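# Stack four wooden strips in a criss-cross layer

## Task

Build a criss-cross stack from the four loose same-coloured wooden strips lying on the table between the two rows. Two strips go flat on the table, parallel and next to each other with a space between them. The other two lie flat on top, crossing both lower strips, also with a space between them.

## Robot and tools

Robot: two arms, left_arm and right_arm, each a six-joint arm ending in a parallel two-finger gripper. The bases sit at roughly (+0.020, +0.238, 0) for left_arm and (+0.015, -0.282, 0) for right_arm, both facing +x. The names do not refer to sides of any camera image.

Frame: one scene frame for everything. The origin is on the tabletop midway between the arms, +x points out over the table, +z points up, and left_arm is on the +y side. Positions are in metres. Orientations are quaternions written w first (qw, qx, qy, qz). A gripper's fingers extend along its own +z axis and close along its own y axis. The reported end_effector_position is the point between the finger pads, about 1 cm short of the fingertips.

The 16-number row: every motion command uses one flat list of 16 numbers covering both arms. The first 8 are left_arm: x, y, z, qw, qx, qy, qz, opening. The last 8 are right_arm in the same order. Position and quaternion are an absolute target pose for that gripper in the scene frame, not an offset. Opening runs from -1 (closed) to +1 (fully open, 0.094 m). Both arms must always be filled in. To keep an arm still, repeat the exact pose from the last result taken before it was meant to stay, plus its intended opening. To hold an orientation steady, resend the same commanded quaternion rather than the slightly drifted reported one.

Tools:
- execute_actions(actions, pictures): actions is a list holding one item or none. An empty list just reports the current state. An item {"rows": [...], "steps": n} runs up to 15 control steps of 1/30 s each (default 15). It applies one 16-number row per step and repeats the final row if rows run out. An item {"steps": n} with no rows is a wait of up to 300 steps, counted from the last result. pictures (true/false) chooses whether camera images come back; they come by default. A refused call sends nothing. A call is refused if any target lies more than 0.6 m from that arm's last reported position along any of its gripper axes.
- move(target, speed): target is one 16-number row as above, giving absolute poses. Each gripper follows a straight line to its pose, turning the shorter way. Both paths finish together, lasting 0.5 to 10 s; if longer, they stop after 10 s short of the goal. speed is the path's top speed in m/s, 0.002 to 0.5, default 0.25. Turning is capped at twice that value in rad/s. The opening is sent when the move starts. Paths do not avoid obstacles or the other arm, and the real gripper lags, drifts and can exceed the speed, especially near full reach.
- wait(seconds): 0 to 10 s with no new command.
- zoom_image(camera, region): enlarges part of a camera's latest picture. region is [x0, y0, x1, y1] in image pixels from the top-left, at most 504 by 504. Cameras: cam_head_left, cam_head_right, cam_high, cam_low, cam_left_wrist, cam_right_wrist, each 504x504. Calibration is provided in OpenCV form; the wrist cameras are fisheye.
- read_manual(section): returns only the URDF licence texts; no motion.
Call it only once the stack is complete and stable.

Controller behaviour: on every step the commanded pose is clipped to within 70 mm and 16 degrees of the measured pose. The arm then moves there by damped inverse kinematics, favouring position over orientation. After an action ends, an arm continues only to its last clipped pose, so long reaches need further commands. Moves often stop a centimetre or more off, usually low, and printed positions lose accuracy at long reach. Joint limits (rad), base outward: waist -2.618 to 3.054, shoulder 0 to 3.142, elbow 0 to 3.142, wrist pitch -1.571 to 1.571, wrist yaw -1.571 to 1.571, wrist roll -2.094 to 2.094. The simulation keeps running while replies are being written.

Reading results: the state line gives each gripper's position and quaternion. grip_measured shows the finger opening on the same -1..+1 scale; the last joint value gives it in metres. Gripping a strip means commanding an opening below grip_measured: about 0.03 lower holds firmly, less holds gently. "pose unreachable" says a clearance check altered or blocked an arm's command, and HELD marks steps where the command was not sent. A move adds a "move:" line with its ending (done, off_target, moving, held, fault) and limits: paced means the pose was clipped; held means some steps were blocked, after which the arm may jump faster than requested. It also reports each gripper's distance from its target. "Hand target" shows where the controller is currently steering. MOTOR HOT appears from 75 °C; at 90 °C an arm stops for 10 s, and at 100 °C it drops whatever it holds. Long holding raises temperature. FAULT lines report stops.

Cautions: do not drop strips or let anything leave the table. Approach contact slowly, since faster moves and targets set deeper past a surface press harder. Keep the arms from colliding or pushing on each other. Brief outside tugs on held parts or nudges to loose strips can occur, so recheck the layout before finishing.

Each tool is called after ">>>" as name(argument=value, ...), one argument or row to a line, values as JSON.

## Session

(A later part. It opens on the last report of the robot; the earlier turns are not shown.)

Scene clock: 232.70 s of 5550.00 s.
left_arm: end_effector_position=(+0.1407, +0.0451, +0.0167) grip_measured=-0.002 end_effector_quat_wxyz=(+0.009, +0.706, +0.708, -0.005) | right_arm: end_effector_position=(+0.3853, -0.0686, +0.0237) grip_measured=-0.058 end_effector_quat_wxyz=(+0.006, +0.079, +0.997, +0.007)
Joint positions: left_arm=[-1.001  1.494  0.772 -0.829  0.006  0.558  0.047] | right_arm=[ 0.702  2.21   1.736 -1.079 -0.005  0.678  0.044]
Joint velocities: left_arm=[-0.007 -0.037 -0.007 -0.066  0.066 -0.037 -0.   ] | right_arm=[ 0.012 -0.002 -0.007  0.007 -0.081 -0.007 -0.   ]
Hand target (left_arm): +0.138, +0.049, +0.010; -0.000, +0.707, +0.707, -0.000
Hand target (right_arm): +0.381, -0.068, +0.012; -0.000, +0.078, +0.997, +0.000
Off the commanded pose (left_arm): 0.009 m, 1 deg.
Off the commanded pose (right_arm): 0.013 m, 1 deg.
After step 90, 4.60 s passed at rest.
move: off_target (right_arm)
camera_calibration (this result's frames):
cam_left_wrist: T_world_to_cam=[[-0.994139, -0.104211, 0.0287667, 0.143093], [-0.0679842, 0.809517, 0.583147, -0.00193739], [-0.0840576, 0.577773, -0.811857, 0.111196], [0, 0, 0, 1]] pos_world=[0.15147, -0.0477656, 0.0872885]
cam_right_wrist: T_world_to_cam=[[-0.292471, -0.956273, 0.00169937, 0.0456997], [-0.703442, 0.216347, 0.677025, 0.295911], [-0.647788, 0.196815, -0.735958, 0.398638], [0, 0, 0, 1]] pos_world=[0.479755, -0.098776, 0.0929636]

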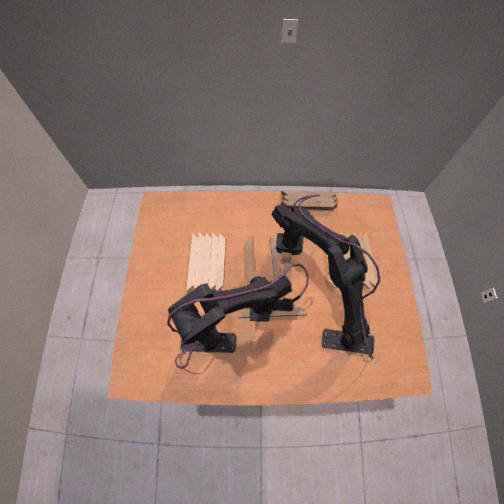

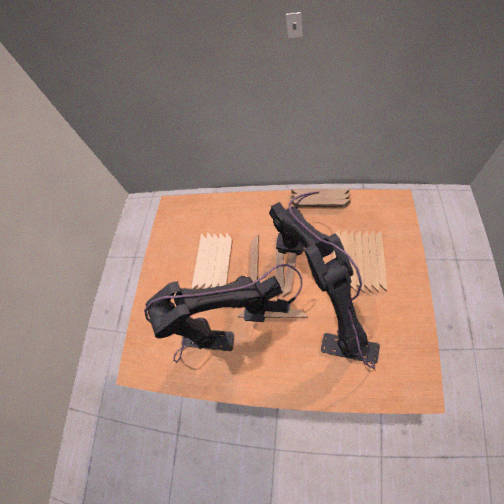

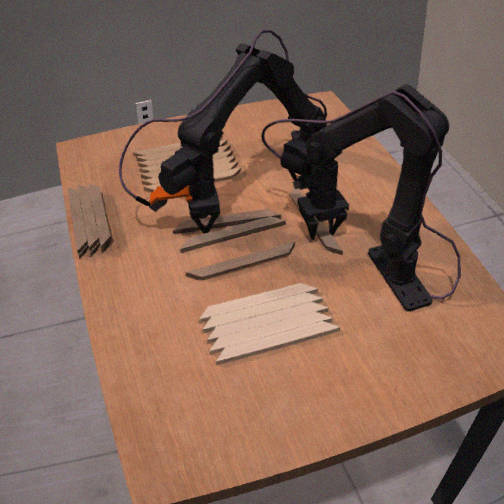

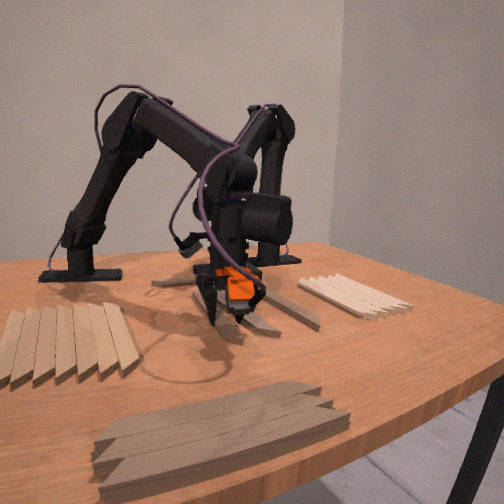

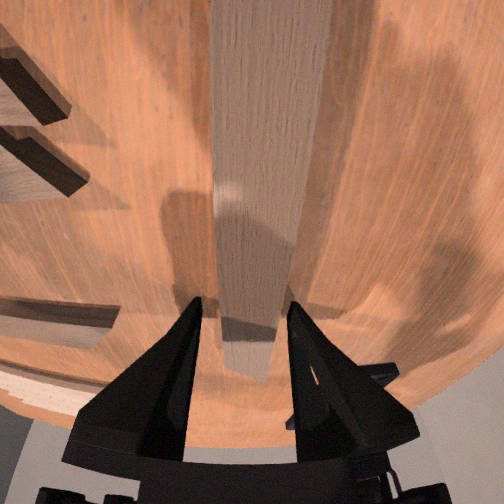

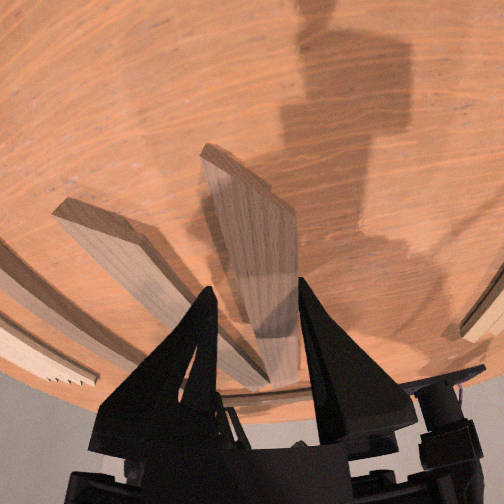

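>>> move(
  target=[0.138, 0.049, 0.012, 0, 0.707, 0.707, 0, -0.5, 0.383, -0.08, 0.03, 0, 0.078, 0.997, 0, -0.06],
  speed=0.05,
)

>>> move(
  target=[0.138, 0.049, 0.07, 0, 0.707, 0.707, 0, -0.5, 0.383, -0.08, 0.012, 0, 0.078, 0.997, 0, -0.06],
  speed=0.06,
)

Scene clock: 239.17 s of 5550.00 s.
left_arm: end_effector_position=(+0.1410, +0.0449, +0.0167) grip_measured=-0.450 end_effector_quat_wxyz=(+0.010, +0.706, +0.708, -0.005) | right_arm: end_effector_position=(+0.3849, -0.0739, +0.0236) grip_measured=-0.058 end_effector_quat_wxyz=(+0.001, +0.078, +0.997, +0.004)
Joint positions: left_arm=[-1.001  1.494  0.772 -0.828  0.006  0.557  0.026] | right_arm=[ 0.691  2.21   1.736 -1.091 -0.005  0.664  0.044]
Joint velocities: left_arm=[ 0.002  0.002 -0.007  0.037 -0.022  0.022 -0.001] | right_arm=[ 0.002 -0.002  0.002  0.081  0.007 -0.066  0.   ]
Hand target (left_arm): +0.138, +0.049, +0.012; -0.000, +0.707, +0.707, -0.000
Hand target (right_arm): +0.383, -0.080, +0.030; +0.000, +0.078, +0.997, -0.000
Off the commanded pose (left_arm): 0.007 m, 1 deg.
Off the commanded pose (right_arm): 0.009 m, 0 deg.
After step 90, 2.70 s passed at rest.
move: done
camera_calibration (this result's frames):
cam_left_wrist: T_world_to_cam=[[-0.994125, -0.104577, 0.0279282, 0.143308], [-0.0688379, 0.809938, 0.582462, -0.0016477], [-0.0835319, 0.577117, -0.812378, 0.1113], [0, 0, 0, 1]] pos_world=[0.15165, -0.0479118, 0.0873749]
cam_right_wrist: T_world_to_cam=[[-0.289126, -0.957235, 0.0103141, 0.0389998], [-0.69728, 0.217966, 0.682855, 0.294406], [-0.655901, 0.190239, -0.730481, 0.401902], [0, 0, 0, 1]] pos_world=[0.480167, -0.103296, 0.0921433]

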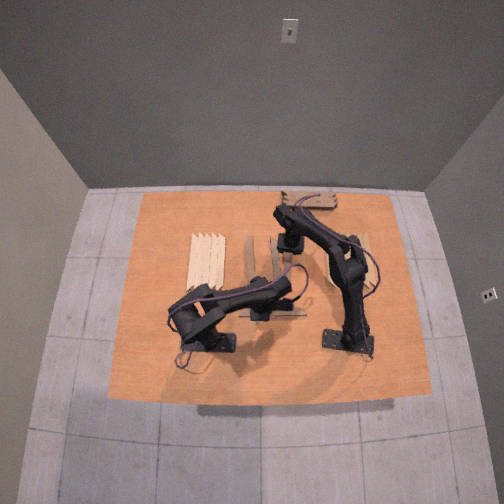

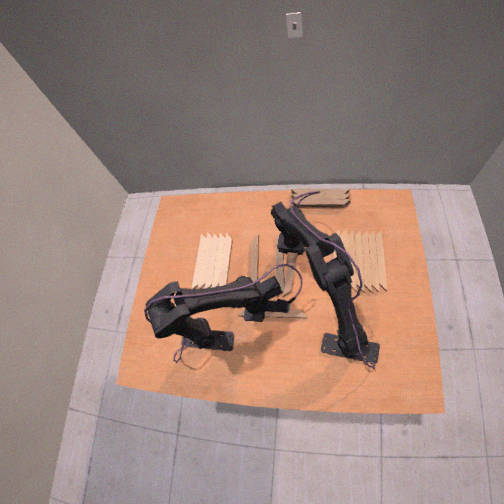

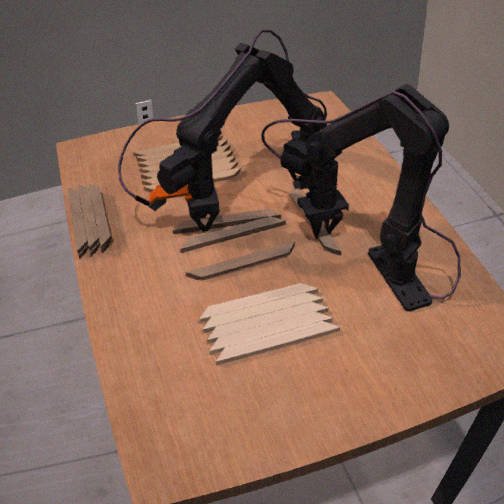

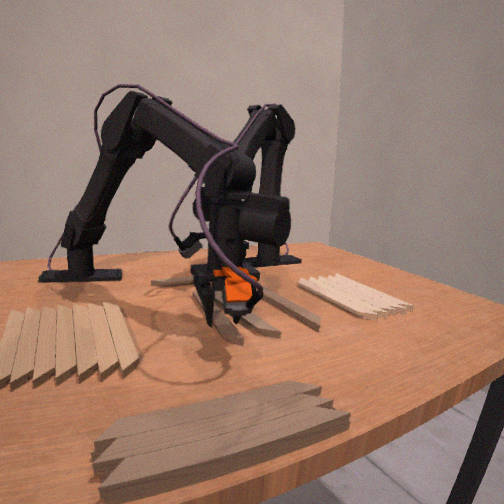

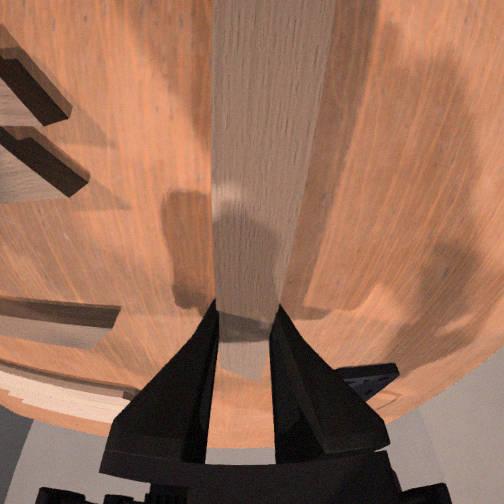

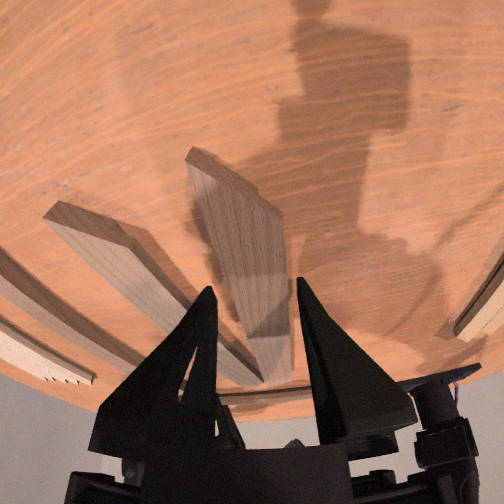

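Scene clock: 240.60 s of 5550.00 s.
left_arm: end_effector_position=(+0.1315, +0.0603, +0.0554) grip_measured=-0.450 end_effector_quat_wxyz=(-0.029, +0.705, +0.708, +0.004) | right_arm: end_effector_position=(+0.3846, -0.0741, +0.0181) grip_measured=-0.058 end_effector_quat_wxyz=(+0.003, +0.077, +0.997, +0.005)
Joint positions: left_arm=[-1.001  1.438  0.888 -1.08   0.005  0.557  0.026] | right_arm=[ 0.691  2.21   1.714 -1.064 -0.005  0.662  0.044]
Joint velocities: left_arm=[ 0.007 -0.002 -0.002  0.007  0.051  0.037 -0.   ] | right_arm=[ 0.002 -0.002  0.002  0.007 -0.037 -0.022 -0.001]
Hand target (left_arm): +0.137, +0.051, +0.070; -0.000, +0.707, +0.707, -0.000
Hand target (right_arm): +0.383, -0.080, +0.012; -0.000, +0.078, +0.997, -0.000
Off the commanded pose (left_arm): 0.020 m, 3 deg.
Off the commanded pose (right_arm): 0.009 m, 1 deg.
move: off_target (left_arm)
camera_calibration (this result's frames):
cam_left_wrist: T_world_to_cam=[[-0.992238, -0.107656, 0.0622339, 0.132488], [-0.0432347, 0.767923, 0.639081, -0.0413134], [-0.116592, 0.63143, -0.766618, 0.13164], [0, 0, 0, 1]] pos_world=[0.145022, -0.0371328, 0.119075]
cam_right_wrist: T_world_to_cam=[[-0.287698, -0.957693, 0.00730442, 0.0382884], [-0.700119, 0.215513, 0.680726, 0.298942], [-0.653501, 0.190729, -0.732502, 0.396874], [0, 0, 0, 1]] pos_world=[0.479668, -0.103453, 0.0869335]

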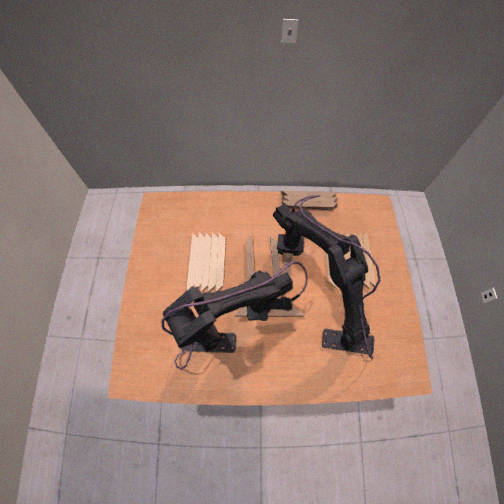

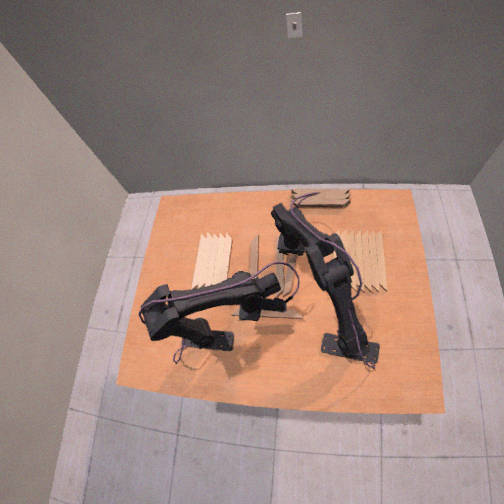

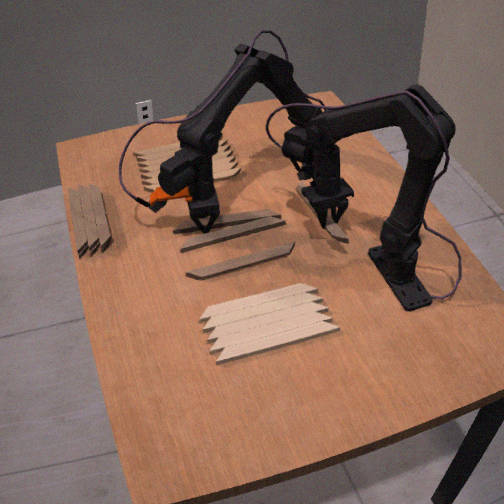

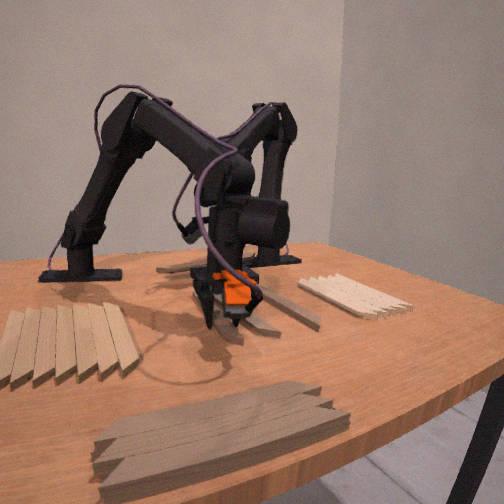

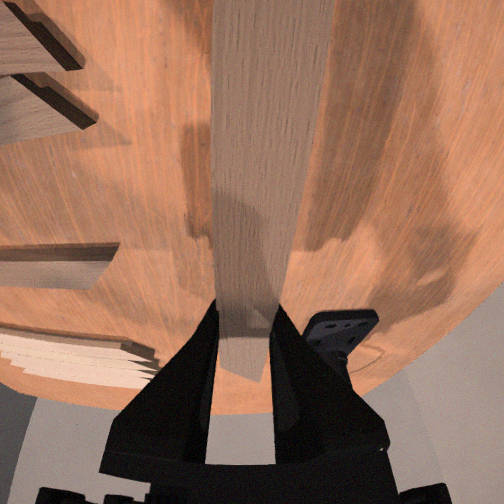

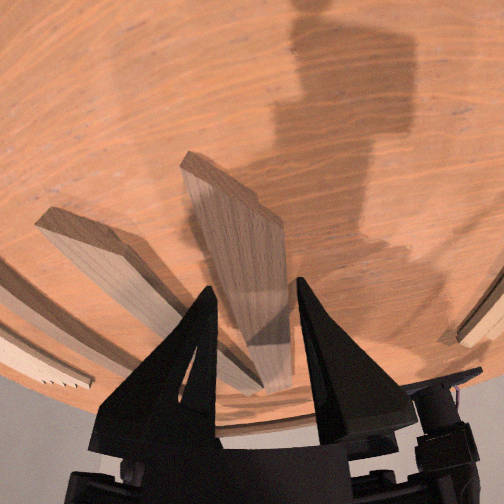

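Right fingers straddle C. Close and lift.

>>> move(
  target=[0.138, 0.049, 0.07, 0, 0.707, 0.707, 0, -0.5, 0.3846, -0.0741, 0.014, 0, 0.078, 0.997, 0, -0.52],
  speed=0.05,
)

>>> move(
  target=[0.138, 0.049, 0.07, 0, 0.707, 0.707, 0, -0.5, 0.385, -0.075, 0.085, 0, 0.078, 0.997, 0, -0.52],
  speed=0.08,
)

Scene clock: 243.77 s of 5550.00 s.
left_arm: end_effector_position=(+0.1313, +0.0609, +0.0555) grip_measured=-0.450 end_effector_quat_wxyz=(-0.031, +0.705, +0.708, +0.005) | right_arm: end_effector_position=(+0.3847, -0.0739, +0.0181) grip_measured=-0.437 end_effector_quat_wxyz=(+0.003, +0.077, +0.997, +0.005)
Joint positions: left_arm=[-1.001  1.438  0.888 -1.083  0.004  0.557  0.026] | right_arm=[ 0.691  2.21   1.714 -1.064 -0.006  0.662  0.026]
Joint velocities: left_arm=[-0.007 -0.017 -0.002 -0.007  0.037 -0.022 -0.   ] | right_arm=[ 0.012 -0.002  0.012 -0.007 -0.037 -0.066 -0.001]
Hand target (left_arm): +0.138, +0.050, +0.070; +0.000, +0.707, +0.707, +0.000
Hand target (right_arm): +0.385, -0.074, +0.014; +0.000, +0.078, +0.997, +0.000
Off the commanded pose (left_arm): 0.020 m, 4 deg.
Off the commanded pose (right_arm): 0.004 m, 1 deg.
move: off_target (left_arm)
camera_calibration (this result's frames):
cam_left_wrist: T_world_to_cam=[[-0.992195, -0.107777, 0.062717, 0.132293], [-0.0427022, 0.766219, 0.641159, -0.041917], [-0.117157, 0.633477, -0.764841, 0.131094], [0, 0, 0, 1]] pos_world=[0.144829, -0.0366693, 0.118845]
cam_right_wrist: T_world_to_cam=[[-0.287695, -0.957698, 0.00676502, 0.0384122], [-0.700221, 0.215157, 0.680734, 0.298966], [-0.653393, 0.191107, -0.732499, 0.396874], [0, 0, 0, 1]] pos_world=[0.479708, -0.103382, 0.0869335]

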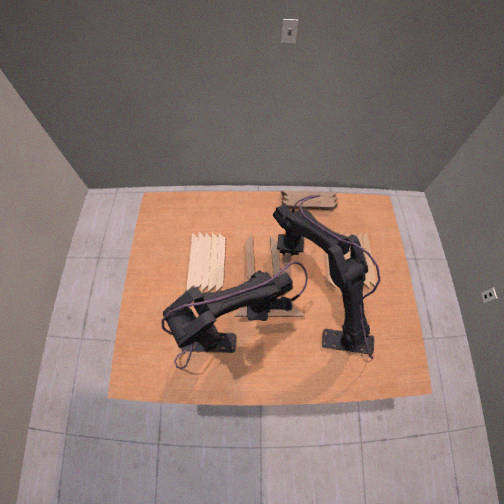

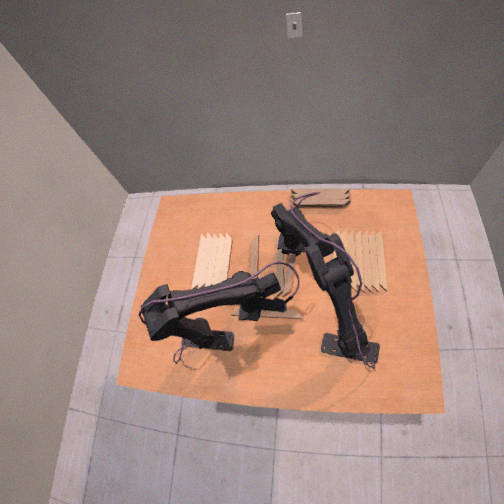

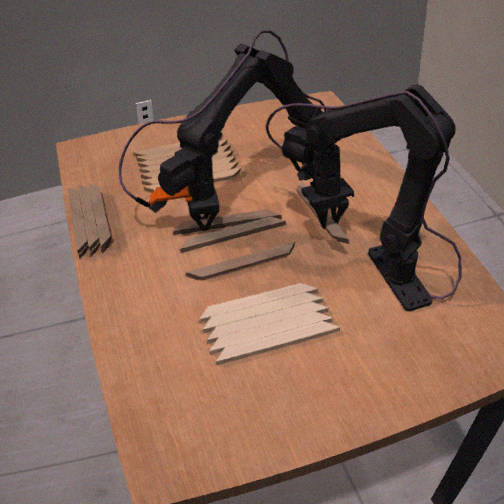

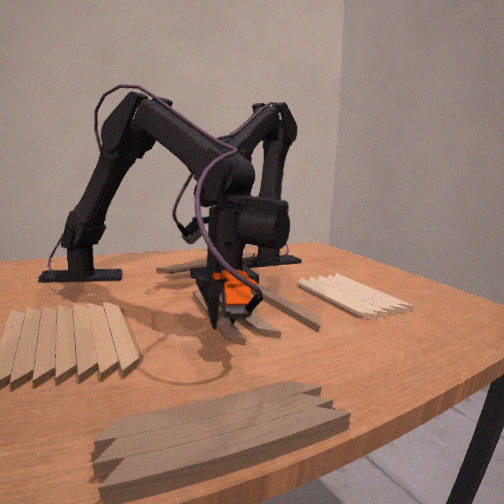

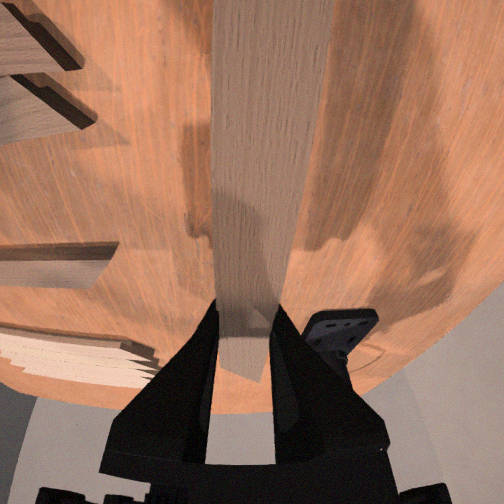

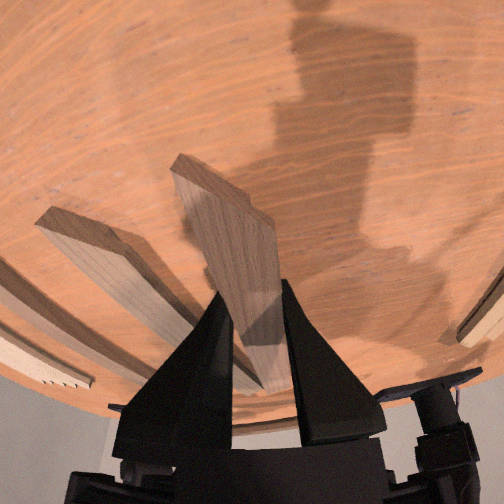

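Scene clock: 245.17 s of 5550.00 s.
left_arm: end_effector_position=(+0.1313, +0.0609, +0.0555) grip_measured=-0.450 end_effector_quat_wxyz=(-0.031, +0.705, +0.708, +0.005) | right_arm: end_effector_position=(+0.3804, -0.0763, +0.0698) grip_measured=-0.437 end_effector_quat_wxyz=(-0.013, +0.077, +0.997, -0.005)
Joint positions: left_arm=[-1.001  1.438  0.888 -1.083  0.004  0.557  0.026] | right_arm=[ 0.691  2.194  1.896 -1.299 -0.006  0.662  0.026]
Joint velocities: left_arm=[ 0.002 -0.017 -0.002 -0.007 -0.095 -0.022  0.   ] | right_arm=[-0.002 -0.002 -0.012 -0.007  0.022 -0.022  0.001]
Hand target (left_arm): +0.138, +0.050, +0.071; +0.000, +0.707, +0.707, -0.000
Hand target (right_arm): +0.384, -0.076, +0.085; +0.000, +0.078, +0.997, -0.000
Off the commanded pose (left_arm): 0.020 m, 4 deg.
Off the commanded pose (right_arm): 0.016 m, 2 deg.
move: off_target (left_arm, right_arm)
camera_calibration (this result's frames):
cam_left_wrist: T_world_to_cam=[[-0.992195, -0.107777, 0.062717, 0.132293], [-0.0427022, 0.766219, 0.641159, -0.041917], [-0.117157, 0.633477, -0.764841, 0.131094], [0, 0, 0, 1]] pos_world=[0.144829, -0.0366693, 0.118845]
cam_right_wrist: T_world_to_cam=[[-0.287025, -0.957325, 0.0338479, 0.0324133], [-0.677452, 0.227841, 0.699391, 0.252302], [-0.677256, 0.177812, -0.713937, 0.439136], [0, 0, 0, 1]] pos_world=[0.477633, -0.104538, 0.135961]

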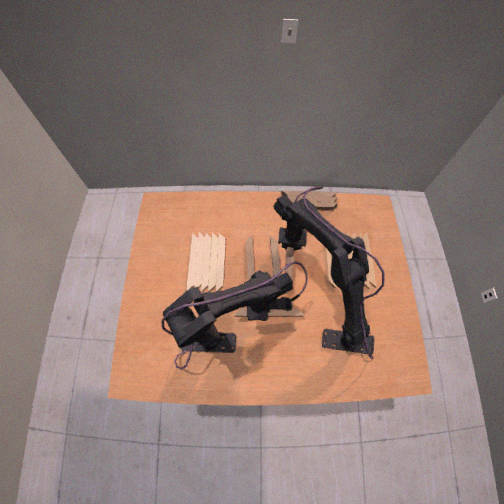

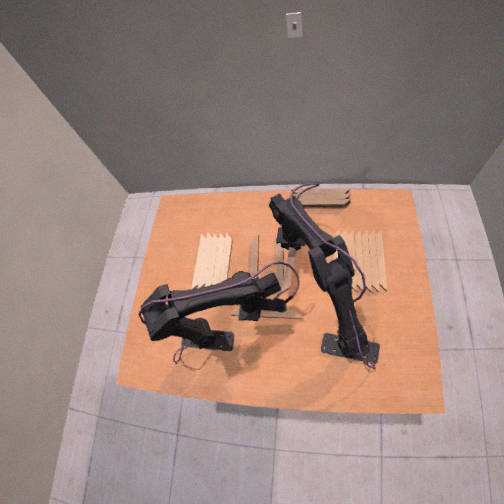

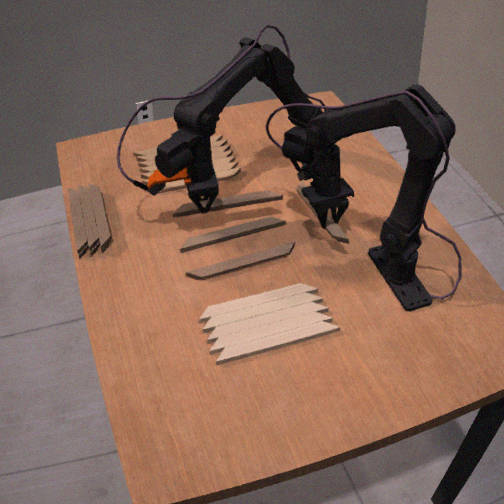

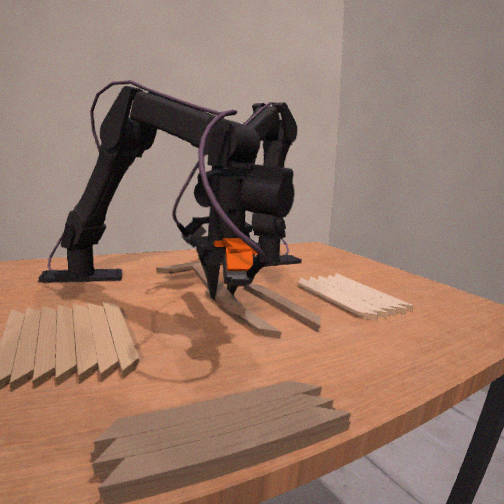

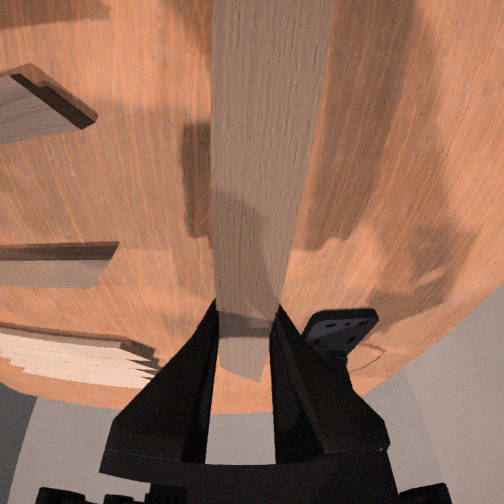

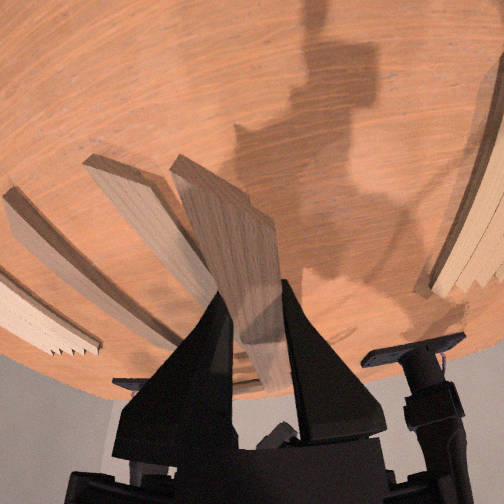

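>>> move(
  target=[0.138, 0.049, 0.07, 0, 0.707, 0.707, 0, -0.5, 0.39, 0.05, 0.075, 0, -0.707, 0.707, 0, -0.52],
  speed=0.25,
)

Scene clock: 269.97 s of 5550.00 s.
left_arm: end_effector_position=(+0.1312, +0.0610, +0.0555) grip_measured=-0.450 end_effector_quat_wxyz=(-0.031, +0.705, +0.708, +0.005) | right_arm: end_effector_position=(+0.3935, +0.0468, +0.0756) grip_measured=-0.438 end_effector_quat_wxyz=(-0.025, +0.701, -0.713, -0.001)
Joint positions: left_arm=[-1.001  1.438  0.888 -1.083  0.004  0.557  0.026] | right_arm=[ 0.895  2.601  2.638 -1.558 -0.006 -0.843  0.026]
Joint velocities: left_arm=[-0.012 -0.017  0.002 -0.081  0.037 -0.081  0.   ] | right_arm=[ 0.022 -0.002 -0.012 -0.007  0.051 -0.11  -0.001]
Hand target (left_arm): +0.138, +0.050, +0.071; -0.000, +0.707, +0.707, -0.000
Hand target (right_arm): +0.392, +0.049, +0.075; -0.023, +0.707, -0.707, +0.001
Off the commanded pose (left_arm): 0.020 m, 4 deg.
Off the commanded pose (right_arm): 0.005 m, 3 deg.
joint sent to its limit (right arm) — the command would take joint 4 (wrist pitch) past its lower limit, so that joint was sent only as far as its limit.
After step 90, 17.80 s passed at rest.
move: off_target (left_arm, right_arm)
camera_calibration (this result's frames):
cam_left_wrist: T_world_to_cam=[[-0.992182, -0.107797, 0.0628837, 0.132241], [-0.042572, 0.766012, 0.641415, -0.0420031], [-0.117312, 0.633724, -0.764612, 0.131035], [0, 0, 0, 1]] pos_world=[0.144791, -0.0366097, 0.118816]
cam_right_wrist: T_world_to_cam=[[0.986851, -0.154786, 0.0465512, -0.385919], [-0.14747, -0.744325, 0.651331, 0.0696674], [-0.0661677, -0.649632, -0.757364, 0.231811], [0, 0, 0, 1]] pos_world=[0.406457, 0.142712, 0.148154]

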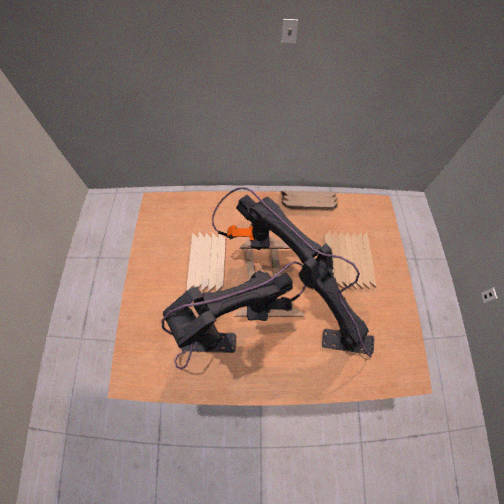

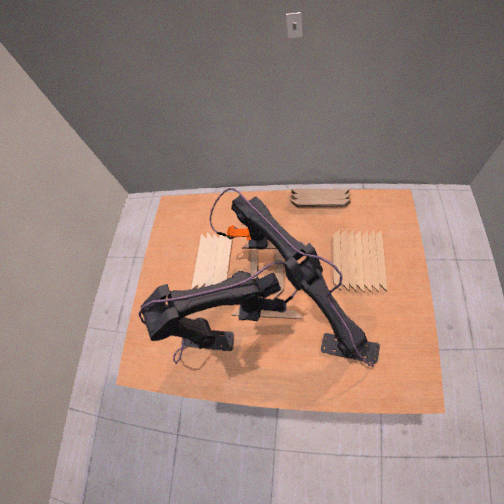

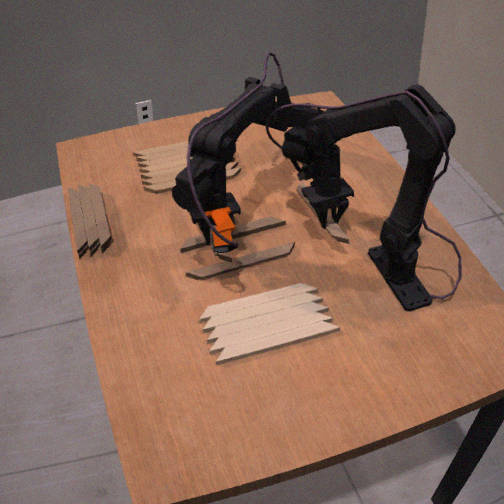

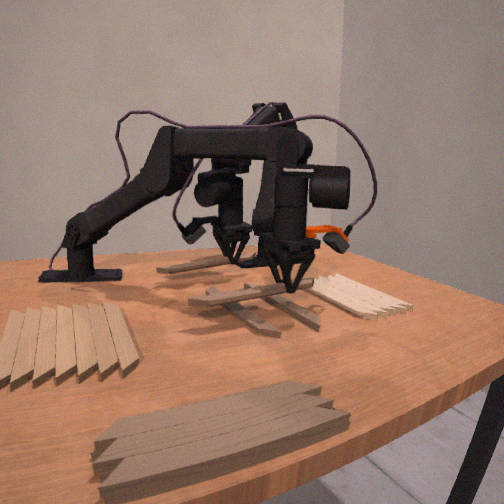

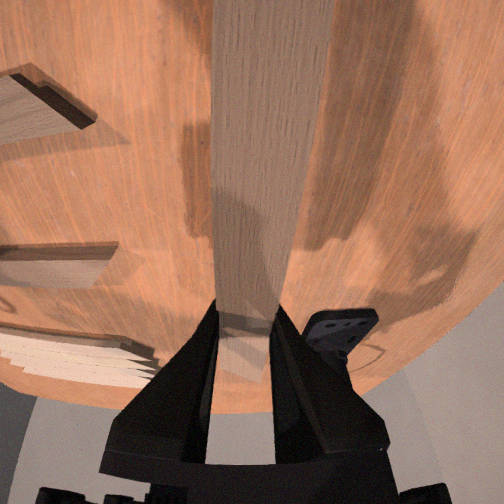

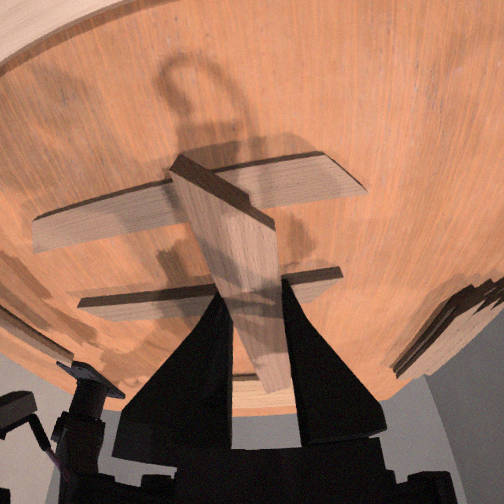

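>>> move(
  target=[0.138, 0.049, 0.07, 0, 0.707, 0.707, 0, -0.5, 0.365, 0.05, 0.035, 0, -0.707, 0.707, 0, -0.52],
  speed=0.06,
)

Scene clock: 273.70 s of 5550.00 s.
left_arm: end_effector_position=(+0.1312, +0.0610, +0.0555) grip_measured=-0.450 end_effector_quat_wxyz=(-0.031, +0.705, +0.708, +0.005) | right_arm: end_effector_position=(+0.3684, +0.0485, +0.0330) grip_measured=-0.438 end_effector_quat_wxyz=(+0.005, +0.706, -0.708, -0.002)
Joint positions: left_arm=[-1.001  1.438  0.888 -1.083  0.004  0.557  0.026] | right_arm=[ 0.932  2.518  2.312 -1.375 -0.003 -0.819  0.026]
Joint velocities: left_arm=[-0.012  0.002  0.002  0.007 -0.022  0.007  0.   ] | right_arm=[ 0.007 -0.007 -0.012  0.007 -0.037 -0.037  0.   ]
Hand target (left_arm): +0.138, +0.050, +0.071; +0.000, +0.707, +0.707, -0.000
Hand target (right_arm): +0.366, +0.051, +0.035; +0.000, +0.707, -0.707, +0.000
Off the commanded pose (left_arm): 0.020 m, 4 deg.
Off the commanded pose (right_arm): 0.004 m, 1 deg.
move: off_target (left_arm)
camera_calibration (this result's frames):
cam_left_wrist: T_world_to_cam=[[-0.992182, -0.107797, 0.0628837, 0.132241], [-0.042572, 0.766012, 0.641415, -0.0420031], [-0.117312, 0.633724, -0.764612, 0.131035], [0, 0, 0, 1]] pos_world=[0.144791, -0.0366097, 0.118816]
cam_right_wrist: T_world_to_cam=[[0.990093, -0.140097, 0.00941362, -0.359615], [-0.10816, -0.718203, 0.687376, 0.0780791], [-0.0895385, -0.681584, -0.726241, 0.208114], [0, 0, 0, 1]] pos_world=[0.383132, 0.147543, 0.100857]

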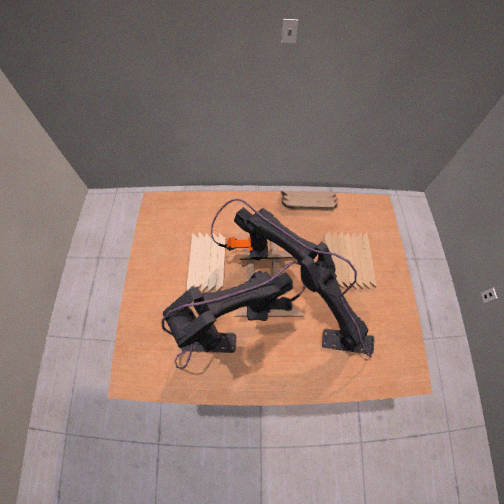

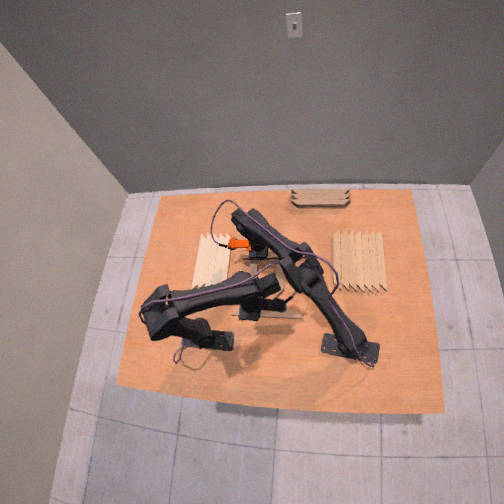

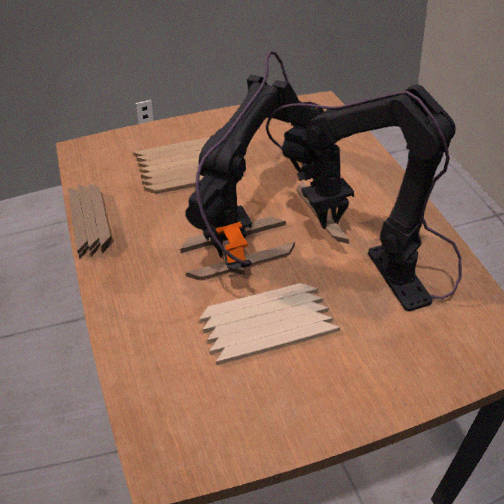

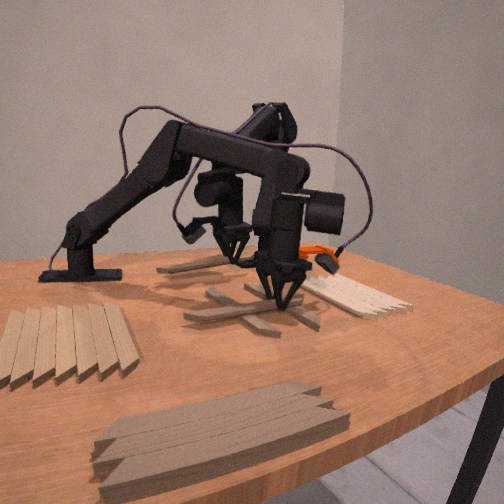

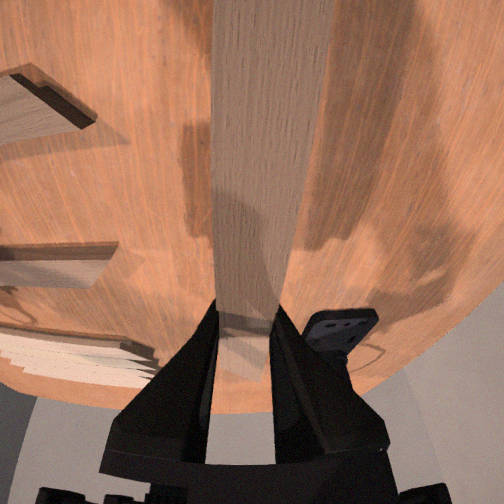

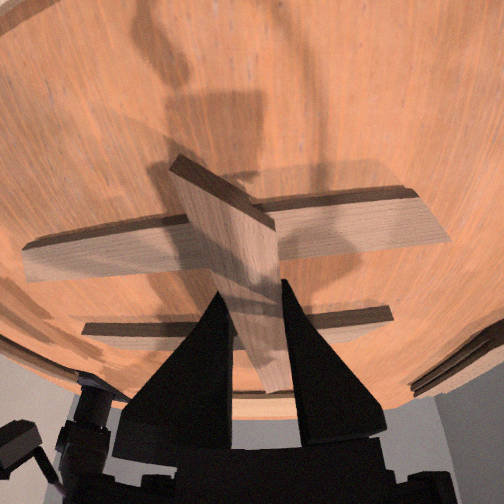

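>>> move(
  target=[0.138, 0.049, 0.07, 0, 0.707, 0.707, 0, -0.5, 0.355, 0.078, 0.038, 0, -0.707, 0.707, 0, -0.52],
  speed=0.05,
)

Scene clock: 280.70 s of 5550.00 s.
left_arm: end_effector_position=(+0.1312, +0.0610, +0.0555) grip_measured=-0.450 end_effector_quat_wxyz=(-0.031, +0.705, +0.708, +0.005) | right_arm: end_effector_position=(+0.3613, +0.0675, +0.0365) grip_measured=-0.438 end_effector_quat_wxyz=(-0.006, +0.709, -0.705, -0.002)
Joint positions: left_arm=[-1.001  1.438  0.888 -1.083  0.004  0.557  0.026] | right_arm=[ 0.97   2.538  2.363 -1.384 -0.003 -0.79   0.026]
Joint velocities: left_arm=[-0.007 -0.027  0.002  0.007  0.051  0.022 -0.   ] | right_arm=[-0.017  0.007 -0.017 -0.066  0.007 -0.066  0.   ]
Hand target (left_arm): +0.138, +0.050, +0.071; +0.000, +0.707, +0.707, -0.000
Hand target (right_arm): +0.362, +0.066, +0.036; -0.005, +0.708, -0.706, -0.002
Off the commanded pose (left_arm): 0.020 m, 4 deg.
Off the commanded pose (right_arm): 0.012 m, 1 deg.
After step 90, 3.10 s passed at rest.
move: held (right_arm), off_target (left_arm); limits=held; held on 11 of 27 steps (right_arm), including the last (right_arm)
pose unreachable (right arm): on one or more control steps of this call this arm could not follow its commanded pose, so it was not sent that pose on those steps. On the call's last step it was still not sent that pose. It may still have moved: this result reports where it is.
cause: the commanded pose would bring a part of the arm too close to another arm (this arm's forearm (the part past joint 3) and the other arm's wrist (the part past joint 4)).
camera_calibration (this result's frames):
cam_left_wrist: T_world_to_cam=[[-0.992182, -0.107797, 0.0628837, 0.132241], [-0.042572, 0.766012, 0.641415, -0.0420031], [-0.117312, 0.633724, -0.764612, 0.131035], [0, 0, 0, 1]] pos_world=[0.144791, -0.0366097, 0.118816]
cam_right_wrist: T_world_to_cam=[[0.991079, -0.131278, 0.0230085, -0.351383], [-0.112309, -0.72965, 0.674536, 0.091277], [-0.0717634, -0.671102, -0.737884, 0.216259], [0, 0, 0, 1]] pos_world=[0.374018, 0.165603, 0.106089]

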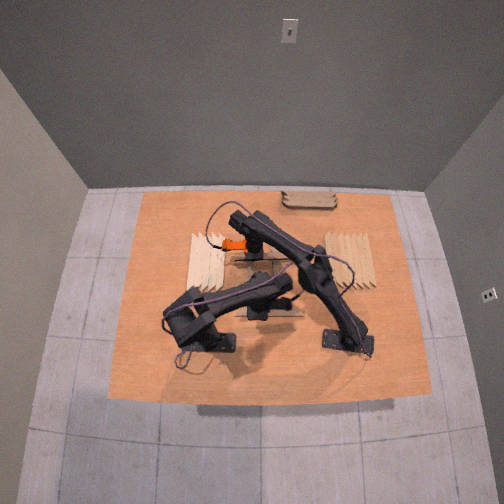

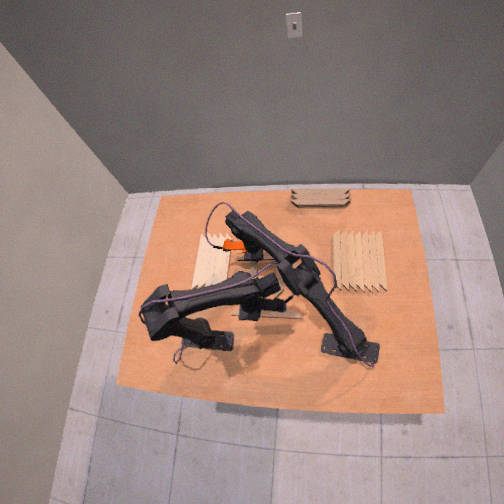

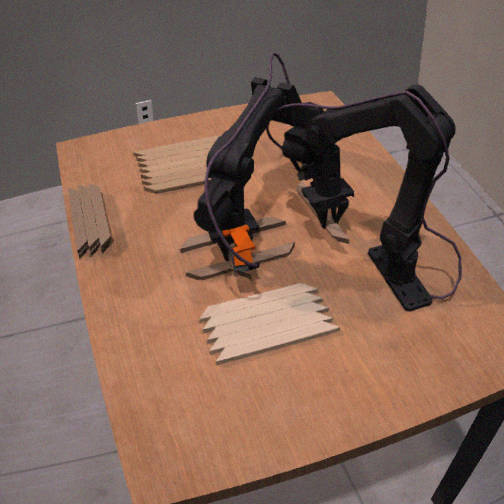

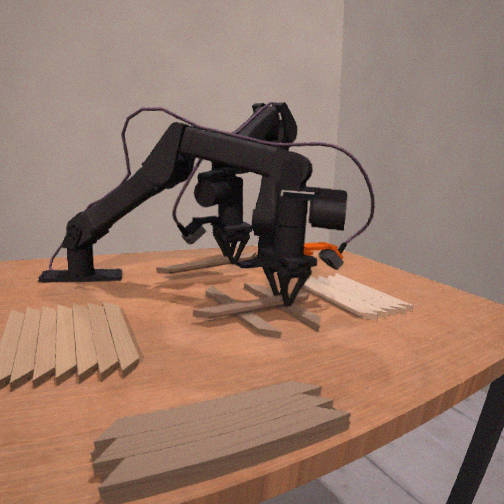

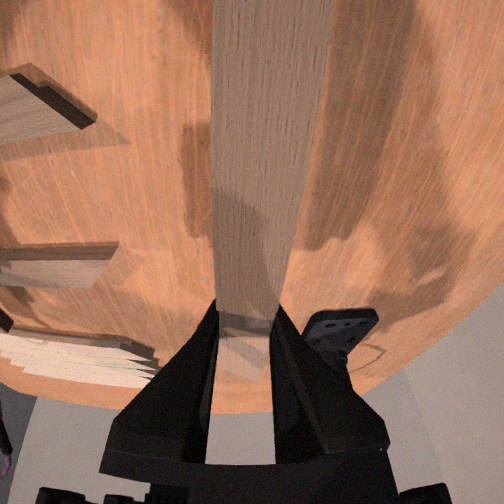

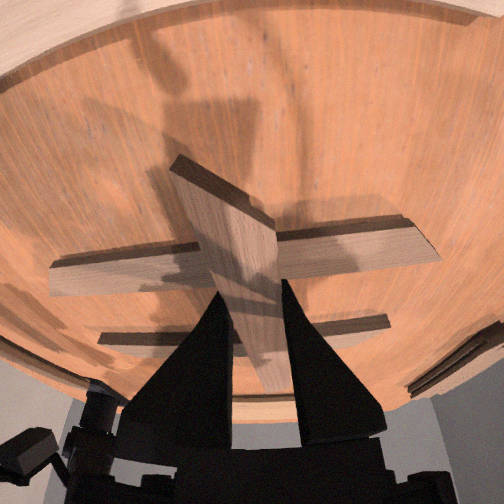

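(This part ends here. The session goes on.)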